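# Open the tagged valve by its stated turns

## Task

Every valve begins closed, and exactly one has a tag attached by a chain. Turn that tagged valve open by the number of complete turns written on its tag, and leave all other valves closed. The result only counts if it holds without the robot holding it, and nothing the robot is touching at the end may sag or sink once released. Nothing may be put or knocked off the table.

## Robot and tools

ROBOT. One arm (big_yam) with six revolute joints: waist, shoulder, elbow, wrist pitch, wrist yaw, wrist roll. It ends in a parallel two-finger gripper driven by a single opening command. The fingers extend along the gripper's +z axis and close along its y axis. end_effector_position is the midpoint between the finger pads, roughly 1 cm short of the fingertips.

FRAMES. The scene frame has its origin on the table surface directly under the arm's base; +z is up, and +y is to the left when facing along +x. Positions are in metres, orientation is a quaternion in w,x,y,z order. The base can be slightly tilted, and the reported hand position becomes less accurate at long reach.

execute_actions. Argument actions is a list holding zero or one item. An empty list only returns the current state. A motion item is {"rows": [...], "steps": n}: 1 to 15 rows, n from 1 to 15 (default 15), each step lasting 1/30 s; row k is applied on step k and the final row repeats to fill remaining steps. A wait item is {"steps": n} with n up to 300, counted from the previous result, so your thinking time uses up part of it. Optional pictures (true/false) controls whether camera images come back; by default they do. A rejected call sends nothing to the robot.

ROW FORMAT. Seven numbers, each in [-1, 1]: dx, dy, dz, rx, ry, rz, opening. The first six are an offset, expressed in the gripper's own axes, from a fixed reference: the gripper pose shown in the latest result that includes it (if no result in this scene has shown it yet, or for the second and later calls within one reply, the reference is where the robot is when the action begins). All rows in an action use that same reference; they do not accumulate. Scale: 1.0 equals 0.6 m for translation or 180 degrees for rotation; rx, ry, rz form a single rotation vector. The seventh number, opening, is absolute: +1 fully open (0.094 m), -1 closed. A row of zero offsets is not a pause: it pulls the gripper back to the reference pose.

CONTROLLER. Each step, the commanded pose is clipped to lie within 70 mm and 16 degrees of the measured pose, then joints are driven there by damped inverse kinematics, favouring position over orientation. After an action ends the arm continues only to that last clipped pose, so a distant target may take several actions; check the reported pose and command the remainder. The elbow cannot fully straighten. The arm usually settles about a centimetre or more low; to hold a height, aim the first call of a reply back at the wanted pose, use zeros in later calls, and raise the aim if it still sags.

move. target is one row as above (same offset reference and scale), speed is the path's top speed in m/s, 0.002 to 0.5, default 0.25; rotation is capped at twice that value in rad/s. The straight-line path lasts 0.5 to 10 s and is cut off at 10 s. Rotation takes the shorter direction. The path begins once the robot is still, or after 3 s at most. The opening is applied at the start. The path does not slow near obstacles; faster contact hits harder, and a target placed beyond a contact surface presses harder into it. The gripper can lag, drift off the line, or exceed the speed, especially near full reach. The result adds a "move:" line stating the ending (done, off_target, moving, held, fault), active limits (limits=paced: the sent pose was clipped; limits=held: a clearance check blocked some steps, after which motion may jump faster), and the distance from target. It has no per-step readings.

wait. seconds from 0 to 10; the robot receives nothing new and holds its last clipped pose, while fingers still in motion keep moving.

zoom_image. camera is cam_high (504x504), cam_low (504x504) or cam_wrist (616x616); region is [x0, y0, x1, y1] in image pixels from the top-left, at most 504 by 504.

read_manual. Returns only URDF licence text; no motion.

finished_scene. Its result gives the next task. Replying without any tool call ends the session.

RESULT LINES. The state line gives end_effector_position and end_effector_quat_wxyz. "pose unreachable" means the clearance check (which treats the mount under the base as arm) altered or blocked a command; HELD marks affected steps. Joint positions and Joint velocities list the six joints in base-to-gripper order (rad, rad/s) then the pad gap (m, m/s). Ranges (rad): waist -2.880 to 2.880, shoulder 0.000 to 3.142, elbow 0.000 to 3.019, wrist pitch -1.693 to 1.571, wrist yaw -1.571 to 1.571, wrist roll -2.094 to 2.094. grip_measured is the finger opening on the command scale, possibly offset by about 1 mm for the whole scene. "Hand target" shows where the controller is currently heading. FAULT lines report stops. Simulation time continues while you think; here every result is taken when its action finishes.

GRIPPING AND HEAT. To hold something, command an opening roughly 0.03 below grip_measured (less for a lighter grip). Pad force tops out around 50 to 62 N, less on very thin parts. Holding loads warms motors: MOTOR HOT appears from 85 °C, and at 100 °C an OVER-TEMPERATURE FAULT lets the arm drop.

AVOID. Fast impacts, hard pressing, dropping or slipping objects, and anything leaving the table. Loose items may occasionally be nudged by outside pushes. Release the valve so it stays turned by itself, and confirm that nothing you last touched sinks after letting go.

Each tool is called after "Emit:" in YAML: its name, and indented under it one key for each argument.

## Session

Emit:
execute_actions:
  actions: []

Scene clock: 0.00 s of 5350.00 s.
end_effector_position=(+0.5387, +0.5236, +0.1225) grip_measured=+1.000 end_effector_quat_wxyz=(+0.215, +0.310, +0.607, +0.699)
Joint positions: [ 0.572  3.001  1.503  1.066 -0.123  1.095  0.094]
Joint velocities: [-0.005 -0.005  0.007  0.007 -0.037 -0.007  0.   ]
Motor temperatures (°C, as the motors report them): [25 27 24 25 25 25]
Hand target: +0.548, +0.523, +0.139; +0.225, +0.307, +0.596, +0.707

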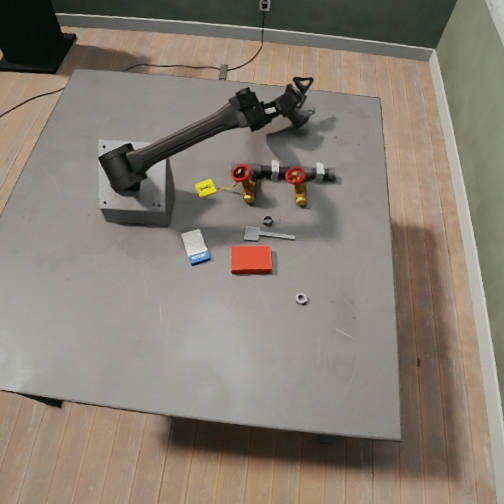

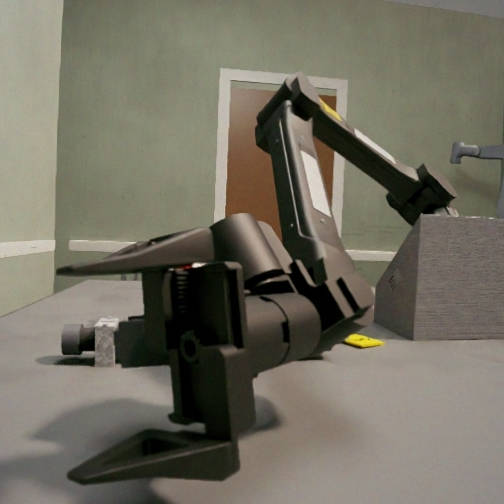

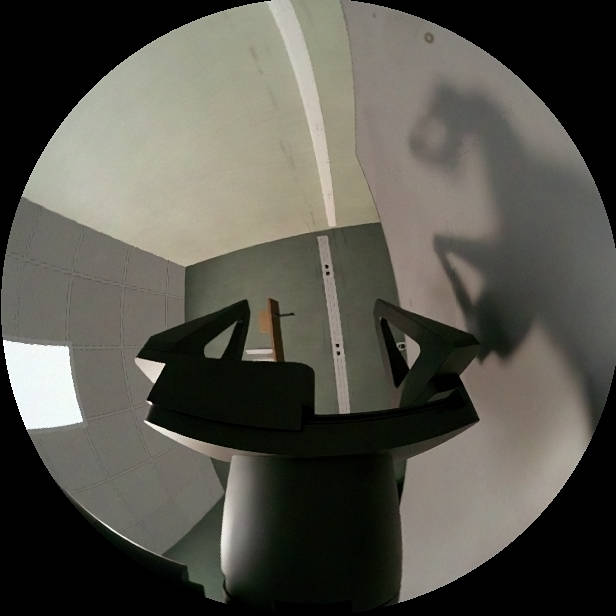

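Emit:
move:
  target: [0.04,0.25,0.02,0.5,0,0,1]

Scene clock: 11.23 s of 5350.00 s.
end_effector_position=(+0.5464, +0.5122, +0.2538) grip_measured=+1.000 end_effector_quat_wxyz=(-0.042, +0.362, +0.920, +0.147)
Joint positions: [ 0.788  3.127  2.843 -1.562  0.373  1.553  0.094]
Joint velocities: [-0.005 -0.015 -0.007  0.007  0.051 -0.081  0.   ]
Motor temperatures (°C, as the motors report them): [25 28 26 25 25 25]
Hand target: +0.541, +0.521, +0.275; -0.034, +0.364, +0.917, +0.161
Off the commanded pose: 0.024 m, 10 deg.
joint sent to its limit — the command would take joint 2 (shoulder) past its upper limit, so that joint was sent only as far as its limit.
After step 90, 4.67 s passed at rest.
move: off_target

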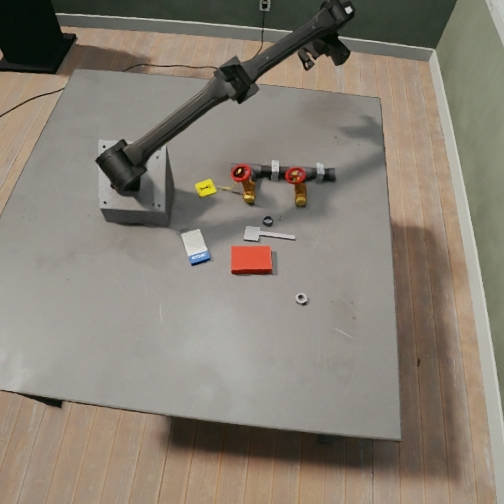

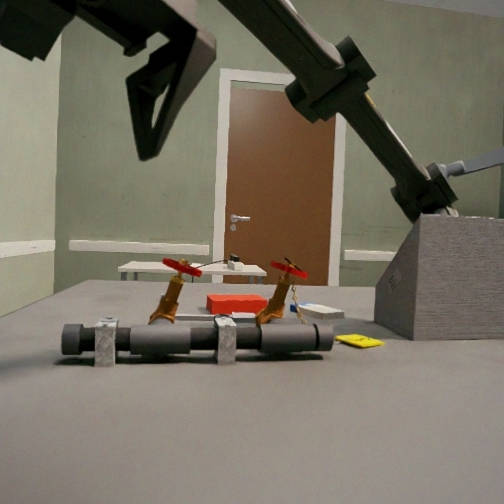

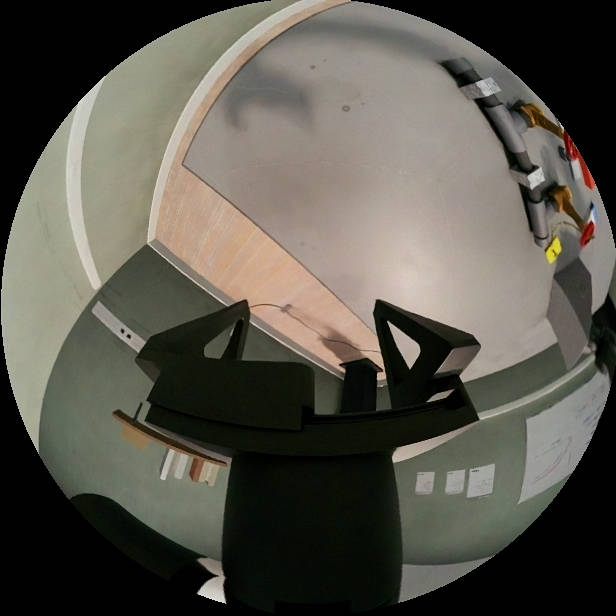

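Emit:
move:
  target: [-0.33,-0.785,-0.24,0.077,-0.058,-0.3,1]

Scene clock: 20.00 s of 5350.00 s.
end_effector_position=(+0.3624, +0.0131, +0.2451) grip_measured=+1.000 end_effector_quat_wxyz=(+0.062, -0.087, +0.994, +0.004)
Joint positions: [ 0.538  1.613  0.922 -1.137  0.722  0.391  0.094]
Joint velocities: [-0.005 -0.005 -0.012 -0.002 -0.022 -0.022  0.   ]
Motor temperatures (°C, as the motors report them): [26 29 27 25 25 25]
Hand target: +0.366, +0.013, +0.245; +0.065, -0.090, +0.994, +0.006
Off the commanded pose: 0.007 m, 1 deg.
After step 90, 3.00 s passed at rest.
move: done; limits=paced

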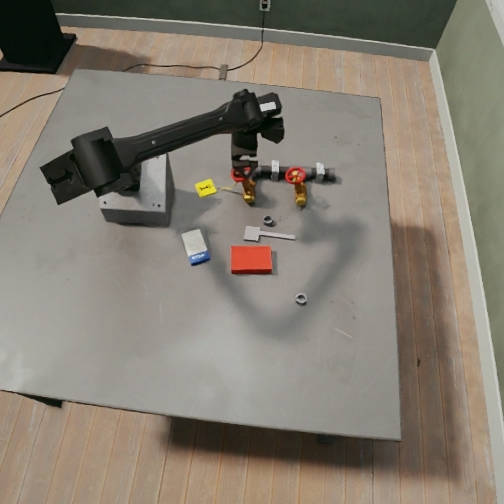

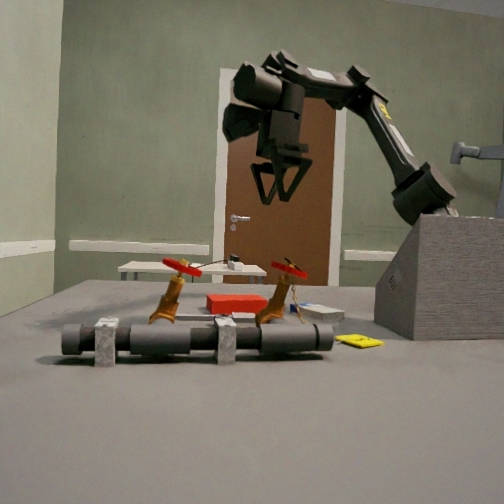

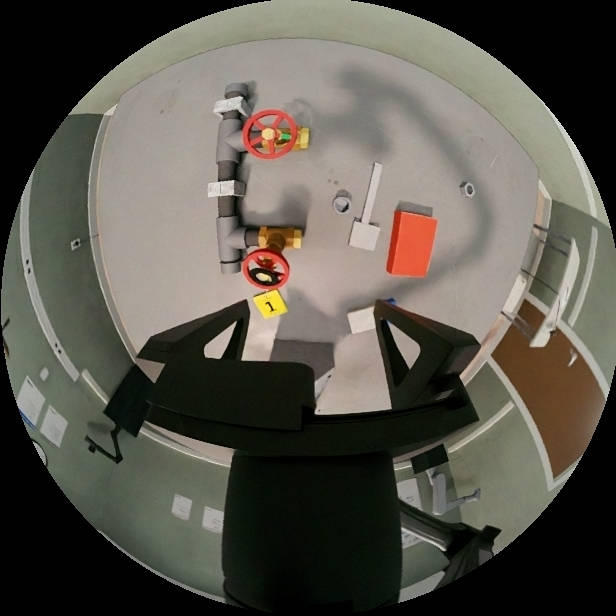

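Emit:
move:
  target: [0.04,0.08,0.1,0,0.04,0,1]

Scene clock: 24.23 s of 5350.00 s.
end_effector_position=(+0.3293, +0.0592, +0.1803) grip_measured=+1.000 end_effector_quat_wxyz=(-0.008, -0.111, +0.994, -0.008)
Joint positions: [ 0.533  1.806  0.872 -1.063  0.673  0.447  0.094]
Joint velocities: [-0.005  0.005 -0.017 -0.002  0.022  0.022  0.   ]
Motor temperatures (°C, as the motors report them): [26 28 27 25 25 25]
Hand target: +0.338, +0.058, +0.183; +0.000, -0.088, +0.996, -0.001
Off the commanded pose: 0.009 m, 3 deg.
After step 90, 0.43 s passed at rest.
move: off_target

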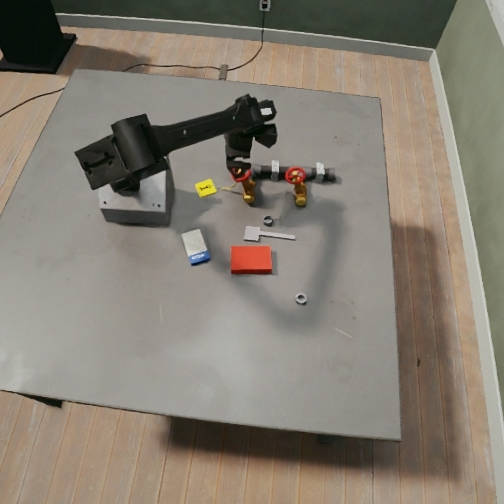

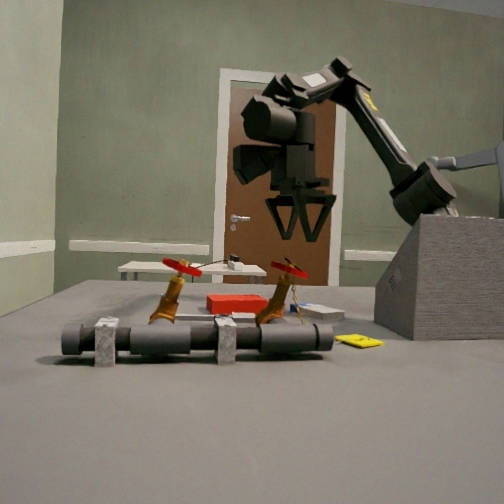

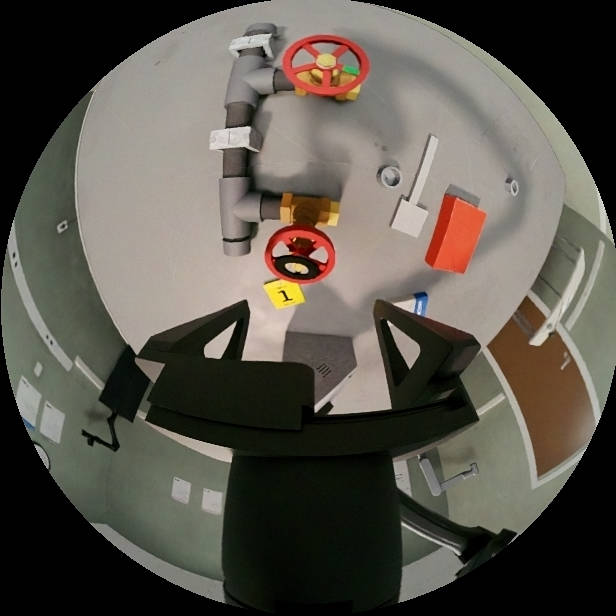

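Emit:
move:
  target: [0.03,0.015,0,0,-0.11,0,1]

Scene clock: 29.47 s of 5350.00 s.
end_effector_position=(+0.3023, +0.0603, +0.1718) grip_measured=+1.000 end_effector_quat_wxyz=(+0.143, -0.108, +0.984, +0.002)
Joint positions: [ 0.608  1.638  0.592 -0.646  0.777  0.303  0.094]
Joint velocities: [ 0.005  0.005 -0.002 -0.002 -0.051 -0.037  0.   ]
Motor temperatures (°C, as the motors report them): [26 28 27 25 25 25]
Hand target: +0.309, +0.064, +0.182; +0.162, -0.109, +0.981, +0.009
Off the commanded pose: 0.012 m, 3 deg.
After step 90, 1.07 s passed at rest.
move: off_target

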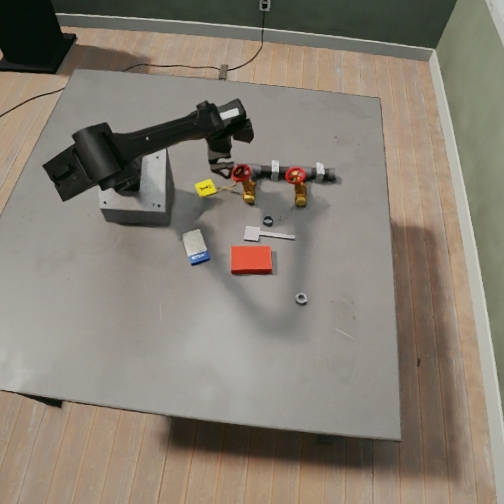

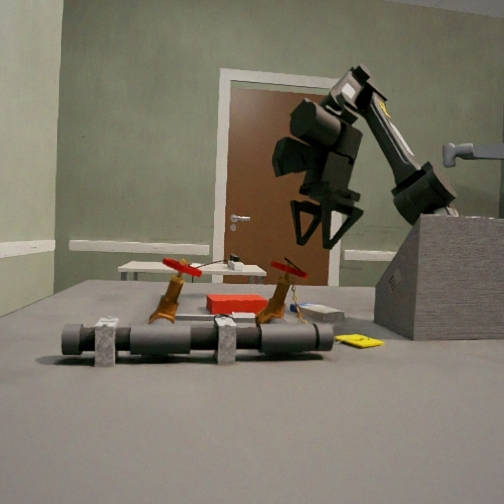

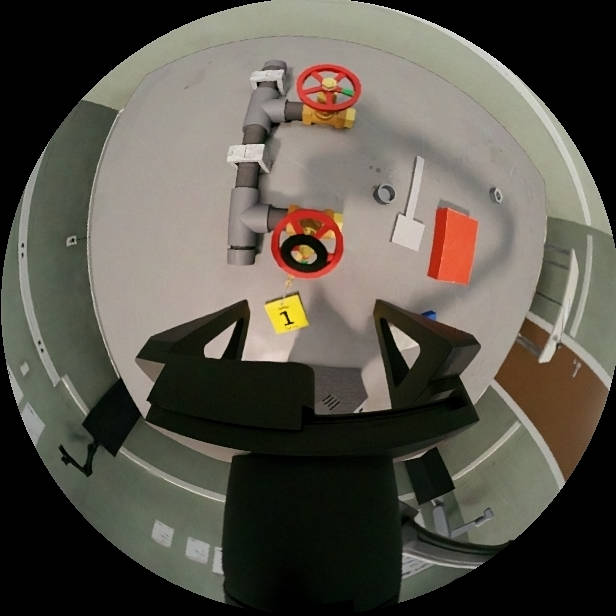

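Emit:
move:
  target: [-0.03,0,0.09,0,0,0,1]
  speed: 0.1

Scene clock: 33.53 s of 5350.00 s.
end_effector_position=(+0.3268, +0.0642, +0.1245) grip_measured=+1.000 end_effector_quat_wxyz=(+0.137, -0.108, +0.985, -0.000)
Joint positions: [ 0.48   1.761  0.591 -0.413  0.786  0.137  0.094]
Joint velocities: [-0.005  0.005 -0.002  0.017 -0.007 -0.037  0.   ]
Motor temperatures (°C, as the motors report them): [25 28 27 25 25 25]
Hand target: +0.334, +0.065, +0.124; +0.142, -0.108, +0.984, +0.001
Off the commanded pose: 0.008 m, 1 deg.
After step 90, 0.03 s passed at rest.
move: done

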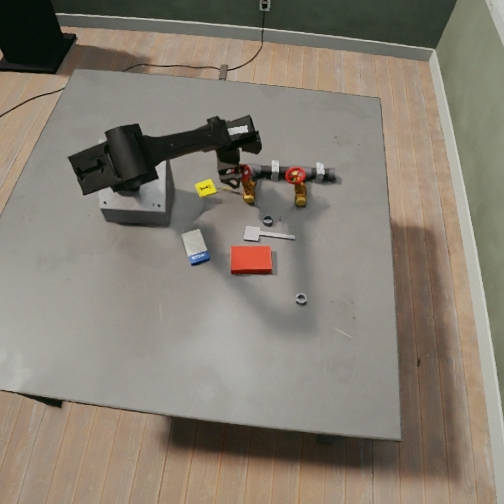

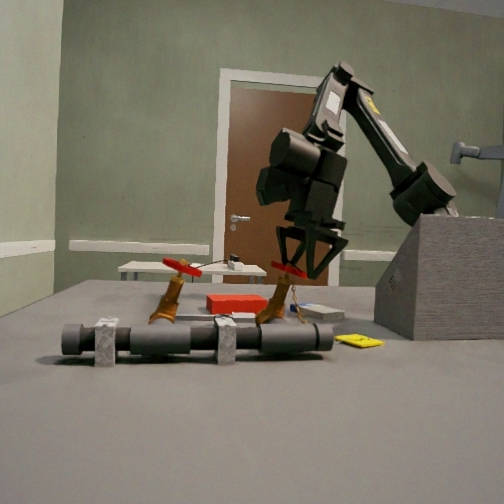

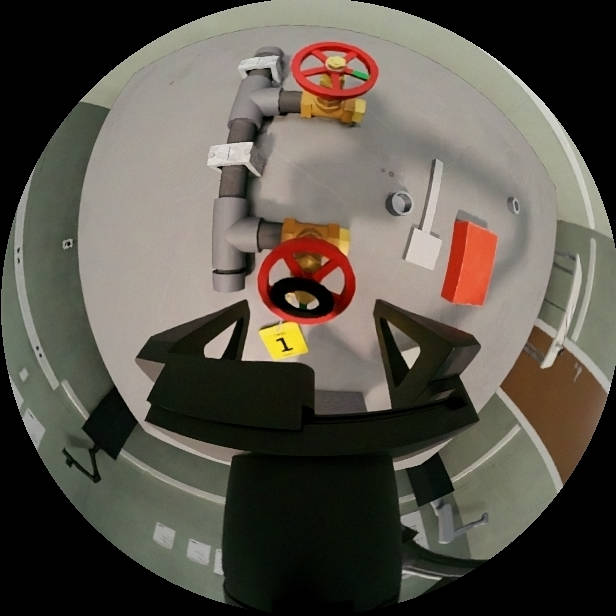

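Emit:
move:
  target: [-0.035,0,0.03,0,0,0.5,1]
  speed: 0.2

Emit:
move:
  target: [0,0,0.045,0,0,0,1]
  speed: 0.05

Scene clock: 41.57 s of 5350.00 s.
end_effector_position=(+0.3337, +0.0664, +0.1104) grip_measured=+1.000 end_effector_quat_wxyz=(+0.094, +0.601, +0.789, +0.088)
Joint positions: [ 0.446  1.807  0.605 -0.37   0.783  1.625  0.094]
Joint velocities: [-0.005 -0.005 -0.007 -0.012 -0.022  0.051  0.   ]
Motor temperatures (°C, as the motors report them): [25 28 26 25 25 25]
Hand target: +0.351, +0.069, +0.113; +0.097, +0.620, +0.773, +0.096
Off the commanded pose: 0.018 m, 3 deg.
After step 90, 0.57 s passed at rest.
move: off_target

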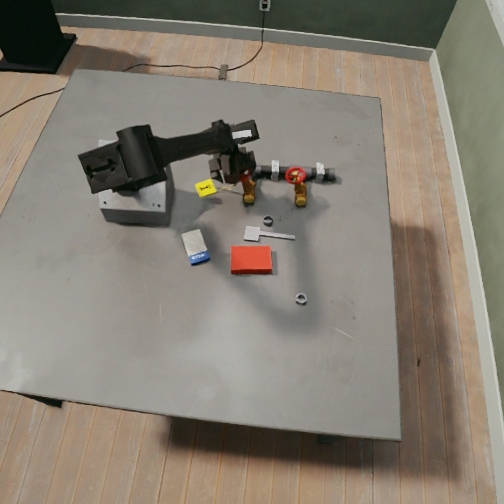

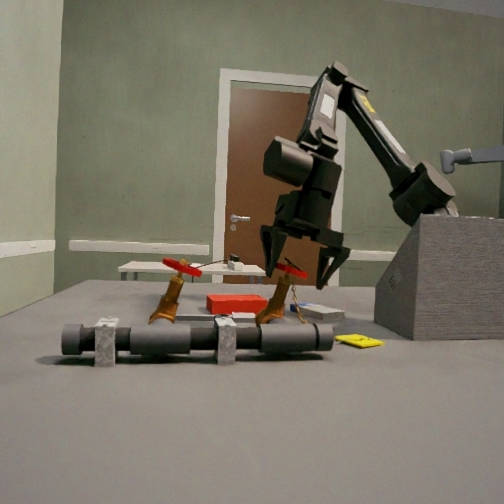

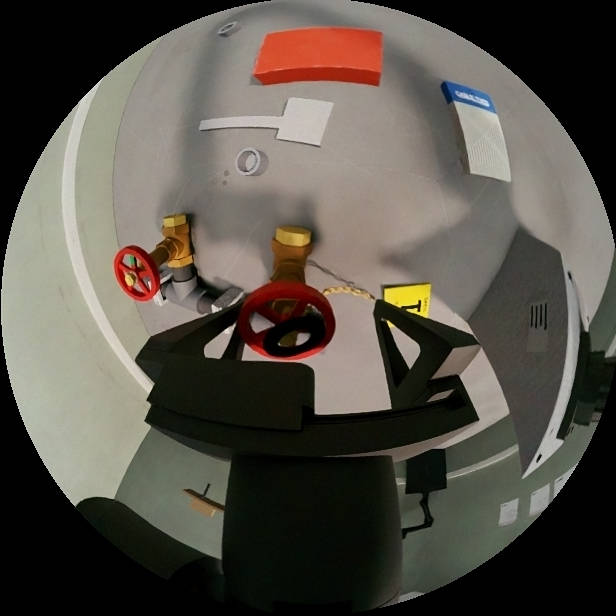

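Scene clock: 42.40 s of 5350.00 s.
end_effector_position=(+0.3392, +0.0667, +0.0879) grip_measured=+1.000 end_effector_quat_wxyz=(+0.093, +0.604, +0.786, +0.088)
Joint positions: [ 0.394  1.86   0.598 -0.26   0.783  1.561  0.094]
Joint velocities: [-0.005 -0.005 -0.007  0.002  0.007 -0.081  0.   ]
Motor temperatures (°C, as the motors report them): [25 28 26 25 25 25]
Hand target: +0.340, +0.067, +0.084; +0.094, +0.601, +0.789, +0.087
Off the commanded pose: 0.004 m, 0 deg.
move: done

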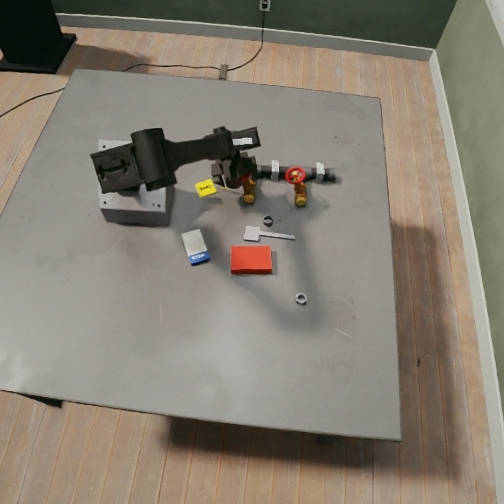

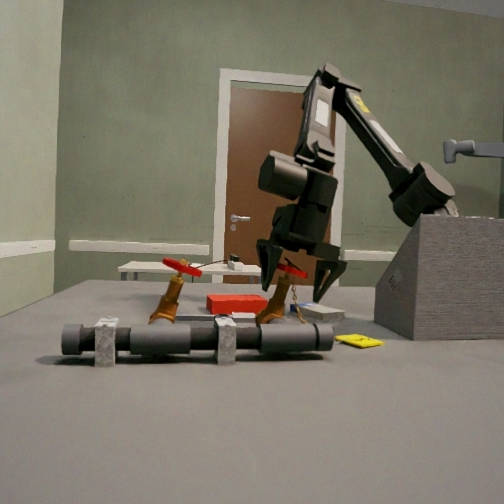

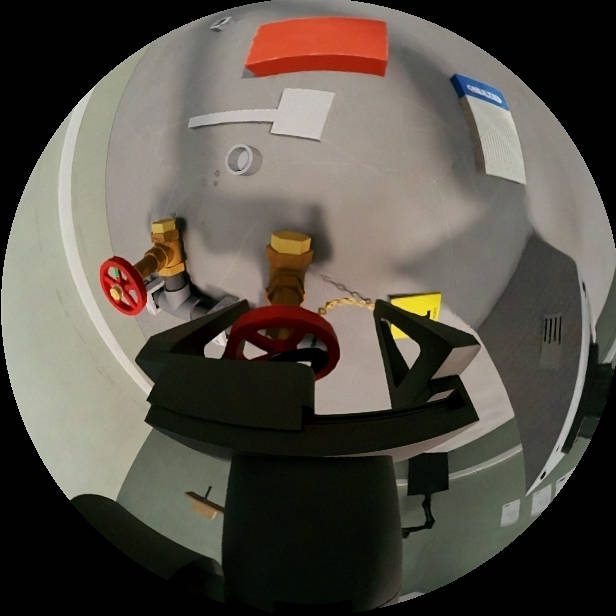

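Emit:
move:
  target: [0,0.03,0,0,0,0,1]
  speed: 0.05

Emit:
move:
  target: [0,0,-0.003,0,0,0,-0.2]

Emit:
move:
  target: [0,0,-0.003,0,0,-0.52,-0.2]
  speed: 0.3

Emit:
move:
  target: [0,0,-0.003,0,0,-0.52,-0.2]
  speed: 0.3

Scene clock: 46.93 s of 5350.00 s.
end_effector_position=(+0.3472, +0.0678, +0.0910) grip_measured=+1.000 end_effector_quat_wxyz=(+0.094, +0.603, +0.787, +0.088)
Joint positions: [ 0.394  1.863  0.62  -0.276  0.783  1.557  0.094]
Joint velocities: [-0.005 -0.005  0.002  0.002 -0.007  0.051  0.   ]
Motor temperatures (°C, as the motors report them): [25 28 26 25 25 25]
Hand target: +0.356, +0.071, +0.092; +0.093, +0.604, +0.786, +0.088
Off the commanded pose: 0.010 m, 0 deg.
After step 90, 0.70 s passed at rest.
move: done

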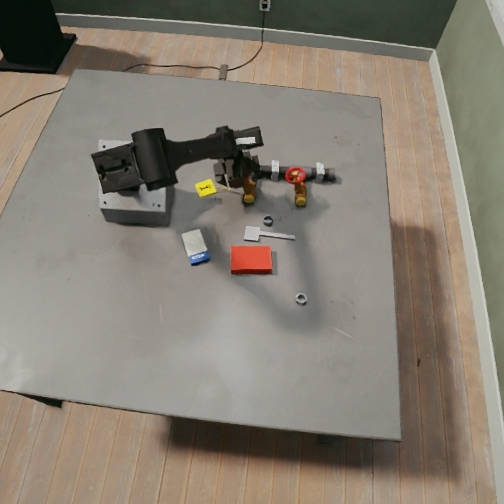

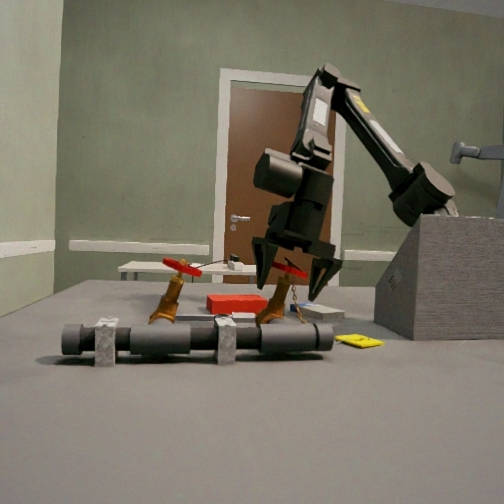

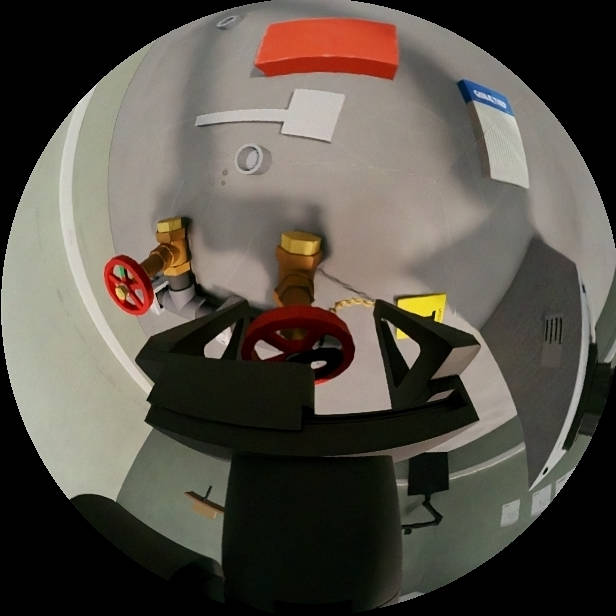

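Scene clock: 47.63 s of 5350.00 s.
end_effector_position=(+0.3534, +0.0704, +0.0920) grip_measured=+0.124 end_effector_quat_wxyz=(+0.093, +0.605, +0.785, +0.094)
Joint positions: [ 0.391  1.868  0.632 -0.269  0.776  1.552  0.053]
Joint velocities: [-0.005 -0.005 -0.007 -0.012  0.037 -0.007  0.001]
Motor temperatures (°C, as the motors report them): [25 28 26 25 25 25]
Hand target: +0.347, +0.068, +0.093; +0.094, +0.603, +0.787, +0.088
Off the commanded pose: 0.007 m, 1 deg.
move: done

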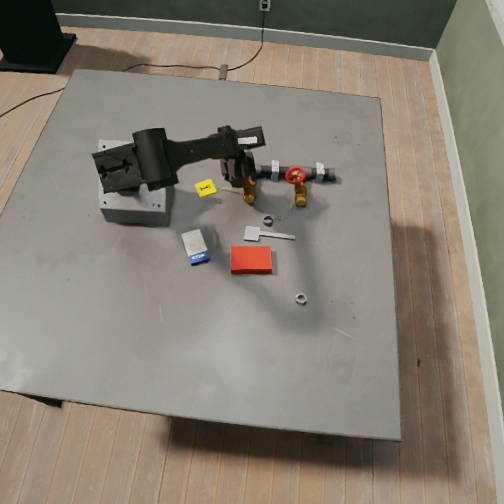

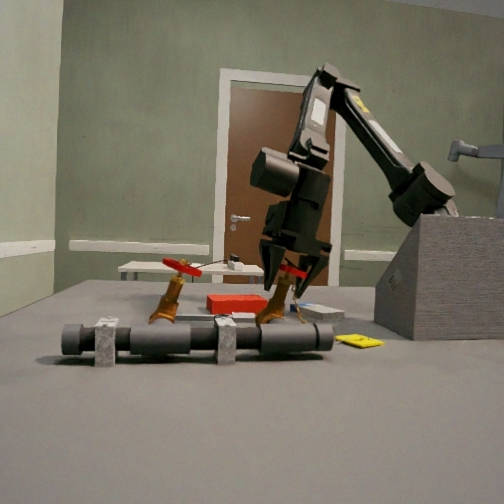

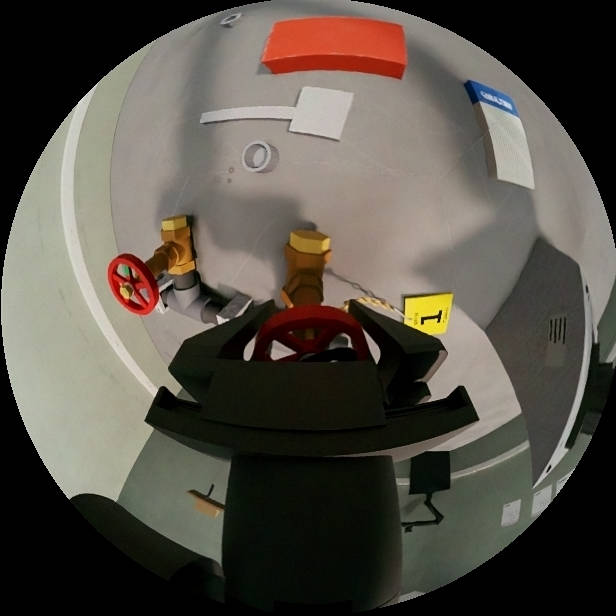

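Scene clock: 51.03 s of 5350.00 s.
end_effector_position=(+0.3549, +0.0725, +0.0901) grip_measured=+0.091 end_effector_quat_wxyz=(+0.131, -0.110, +0.985, +0.001)
Joint positions: [ 0.391  1.881  0.64  -0.269  0.778  0.019  0.051]
Joint velocities: [ 0.005 -0.015 -0.002 -0.007 -0.051 -0.066 -0.   ]
Motor temperatures (°C, as the motors report them): [25 28 26 25 25 25]
Hand target: +0.353, +0.070, +0.094; +0.131, -0.157, +0.979, -0.005
Off the commanded pose: 0.005 m, 6 deg.
move: off_target

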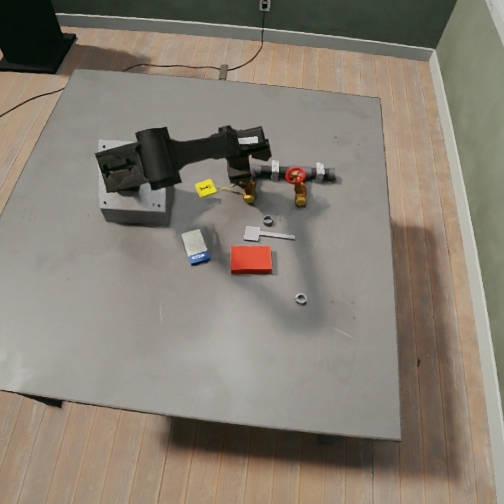

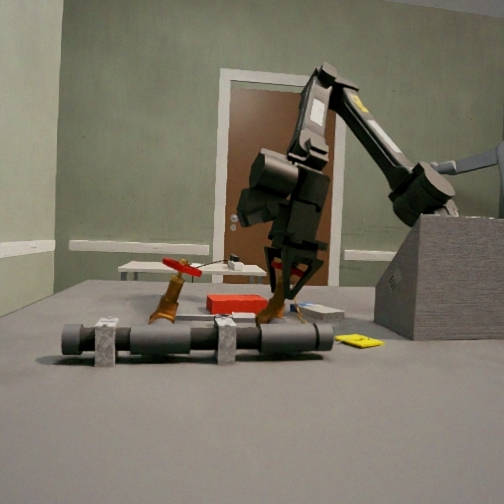

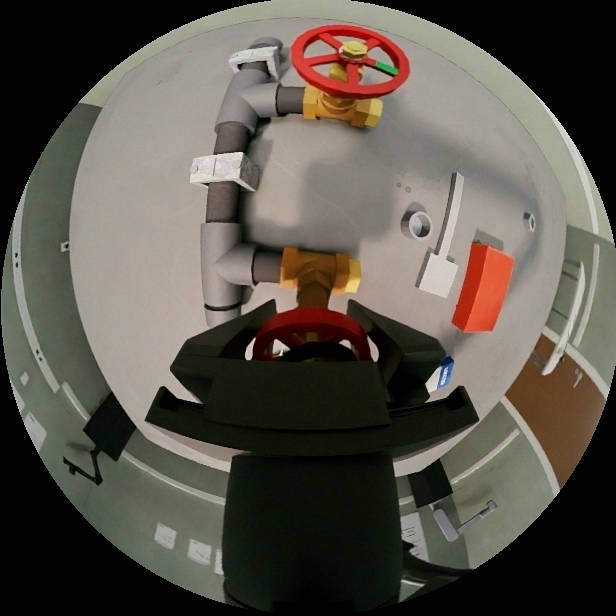

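Scene clock: 54.43 s of 5350.00 s.
end_effector_position=(+0.3545, +0.0731, +0.0888) grip_measured=+0.070 end_effector_quat_wxyz=(-0.093, +0.766, -0.630, +0.091)
Joint positions: [ 0.391  1.887  0.64  -0.267  0.781 -1.521  0.05 ]
Joint velocities: [-0.005 -0.005  0.002  0.002  0.066 -0.051 -0.001]
Motor temperatures (°C, as the motors report them): [25 28 26 25 25 25]
Hand target: +0.354, +0.072, +0.092; -0.089, +0.793, -0.595, +0.094
Off the commanded pose: 0.003 m, 5 deg.
move: off_target

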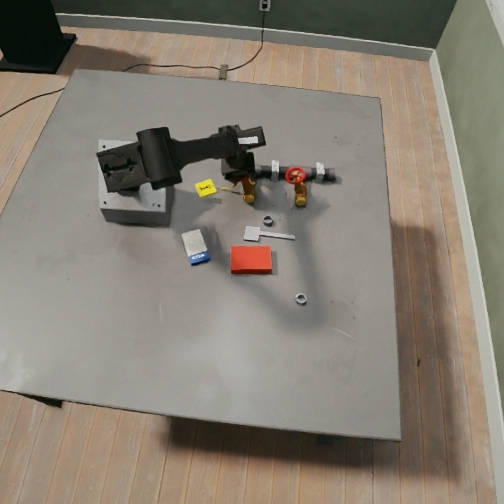

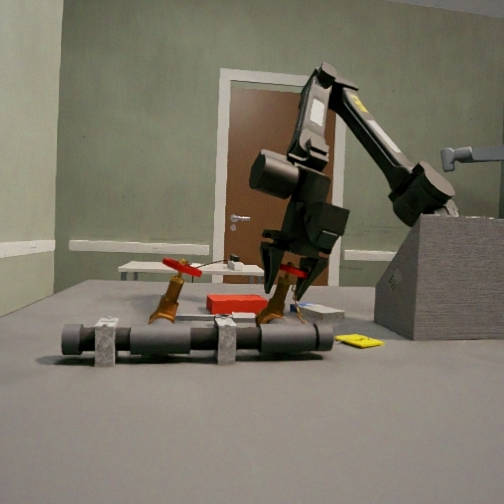

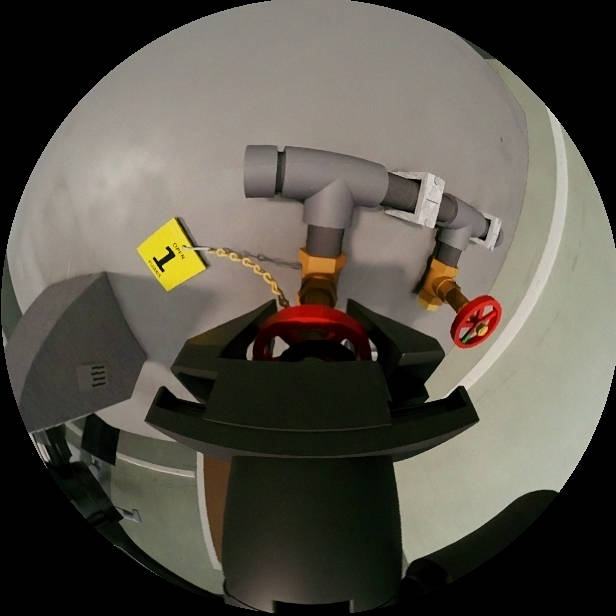

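Emit:
move:
  target: [0,0,-0.005,0,0,0,1]

Emit:
move:
  target: [0,0,-0.005,0,0,0.52,1]
  speed: 0.5

Emit:
move:
  target: [0,0,-0.005,0,0,0.52,1]
  speed: 0.5

Scene clock: 58.93 s of 5350.00 s.
end_effector_position=(+0.3543, +0.0733, +0.0887) grip_measured=+0.998 end_effector_quat_wxyz=(-0.093, +0.766, -0.630, +0.090)
Joint positions: [ 0.391  1.887  0.64  -0.267  0.78  -1.522  0.094]
Joint velocities: [-0.005 -0.005  0.007 -0.007 -0.095 -0.022  0.   ]
Motor temperatures (°C, as the motors report them): [25 28 26 25 25 25]
Hand target: +0.354, +0.073, +0.092; -0.093, +0.766, -0.630, +0.091
Off the commanded pose: 0.003 m, 0 deg.
After step 90, 0.80 s passed at rest.
move: done

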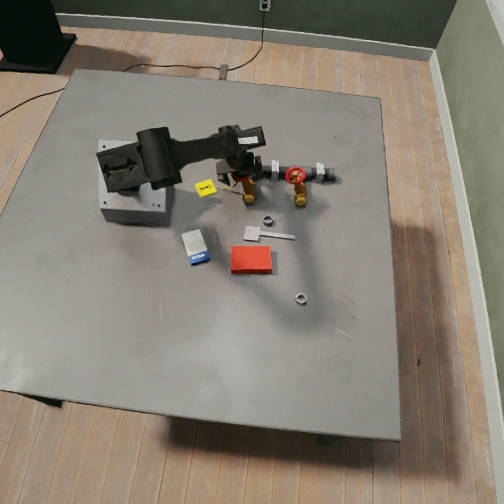

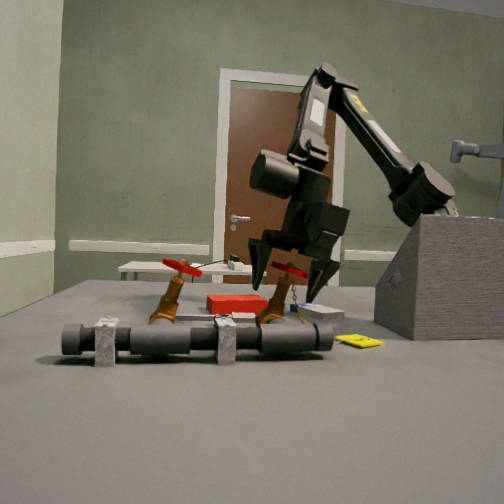

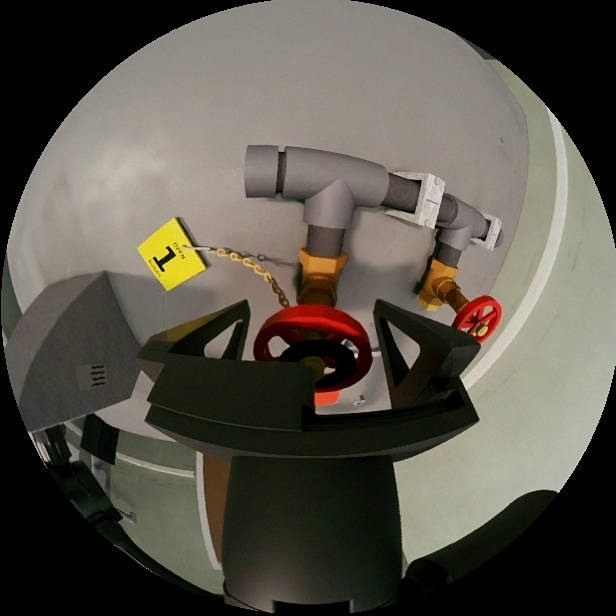

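Scene clock: 61.37 s of 5350.00 s.
end_effector_position=(+0.3500, +0.0731, +0.0870) grip_measured=+0.998 end_effector_quat_wxyz=(+0.127, -0.074, +0.989, +0.006)
Joint positions: [ 0.391  1.887  0.632 -0.267  0.778  0.101  0.094]
Joint velocities: [-0.015 -0.005  0.012 -0.012  0.022 -0.022 -0.001]
Motor temperatures (°C, as the motors report them): [25 28 26 25 25 25]
Hand target: +0.354, +0.073, +0.092; +0.130, -0.066, +0.989, +0.006
Off the commanded pose: 0.006 m, 1 deg.
move: done

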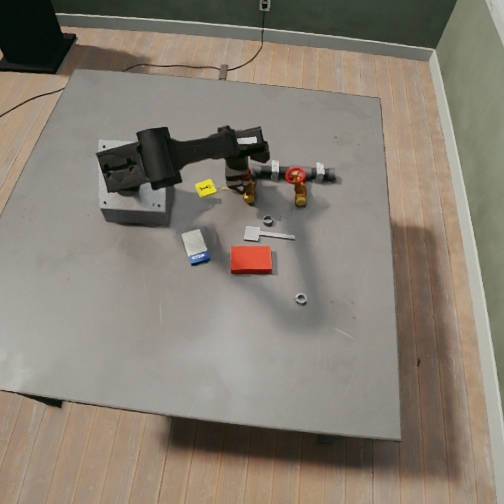

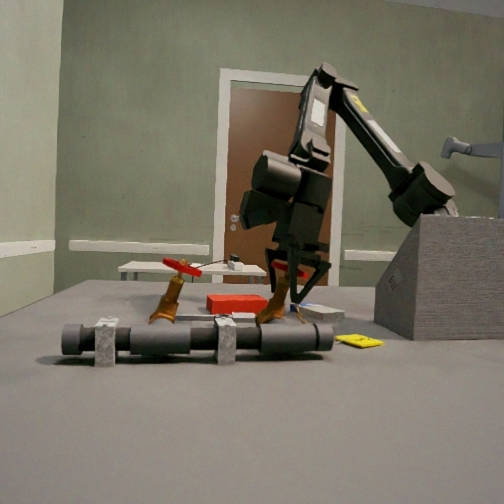

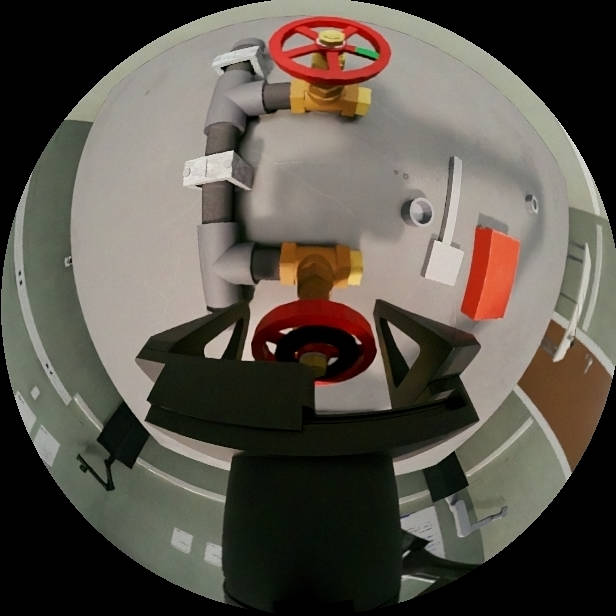

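Scene clock: 63.80 s of 5350.00 s.
end_effector_position=(+0.3456, +0.0730, +0.0853) grip_measured=+0.998 end_effector_quat_wxyz=(+0.081, +0.665, +0.736, +0.094)
Joint positions: [ 0.391  1.887  0.624 -0.267  0.775  1.725  0.094]
Joint velocities: [ 0.005 -0.015  0.002  0.002 -0.066 -0.022  0.   ]
Motor temperatures (°C, as the motors report them): [25 28 26 25 25 25]
Hand target: +0.349, +0.073, +0.090; +0.082, +0.671, +0.731, +0.097
Off the commanded pose: 0.006 m, 1 deg.
move: done

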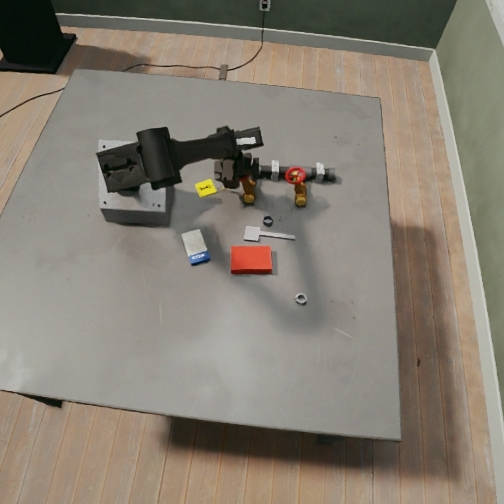

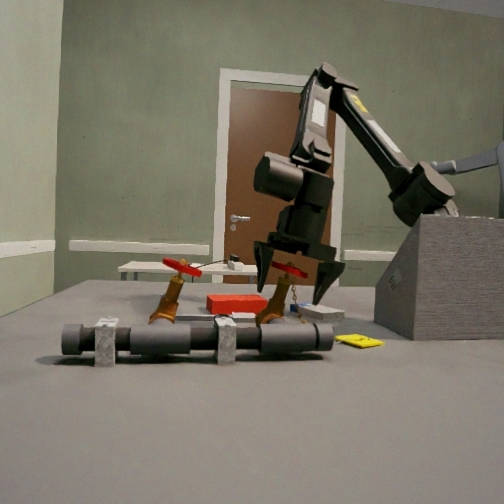

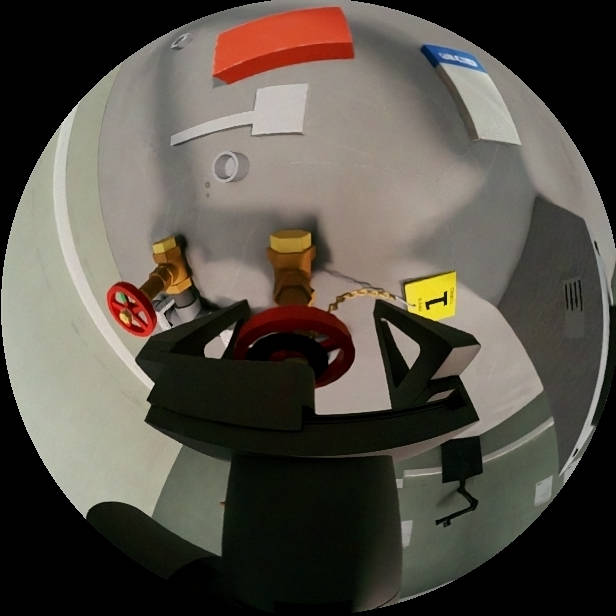

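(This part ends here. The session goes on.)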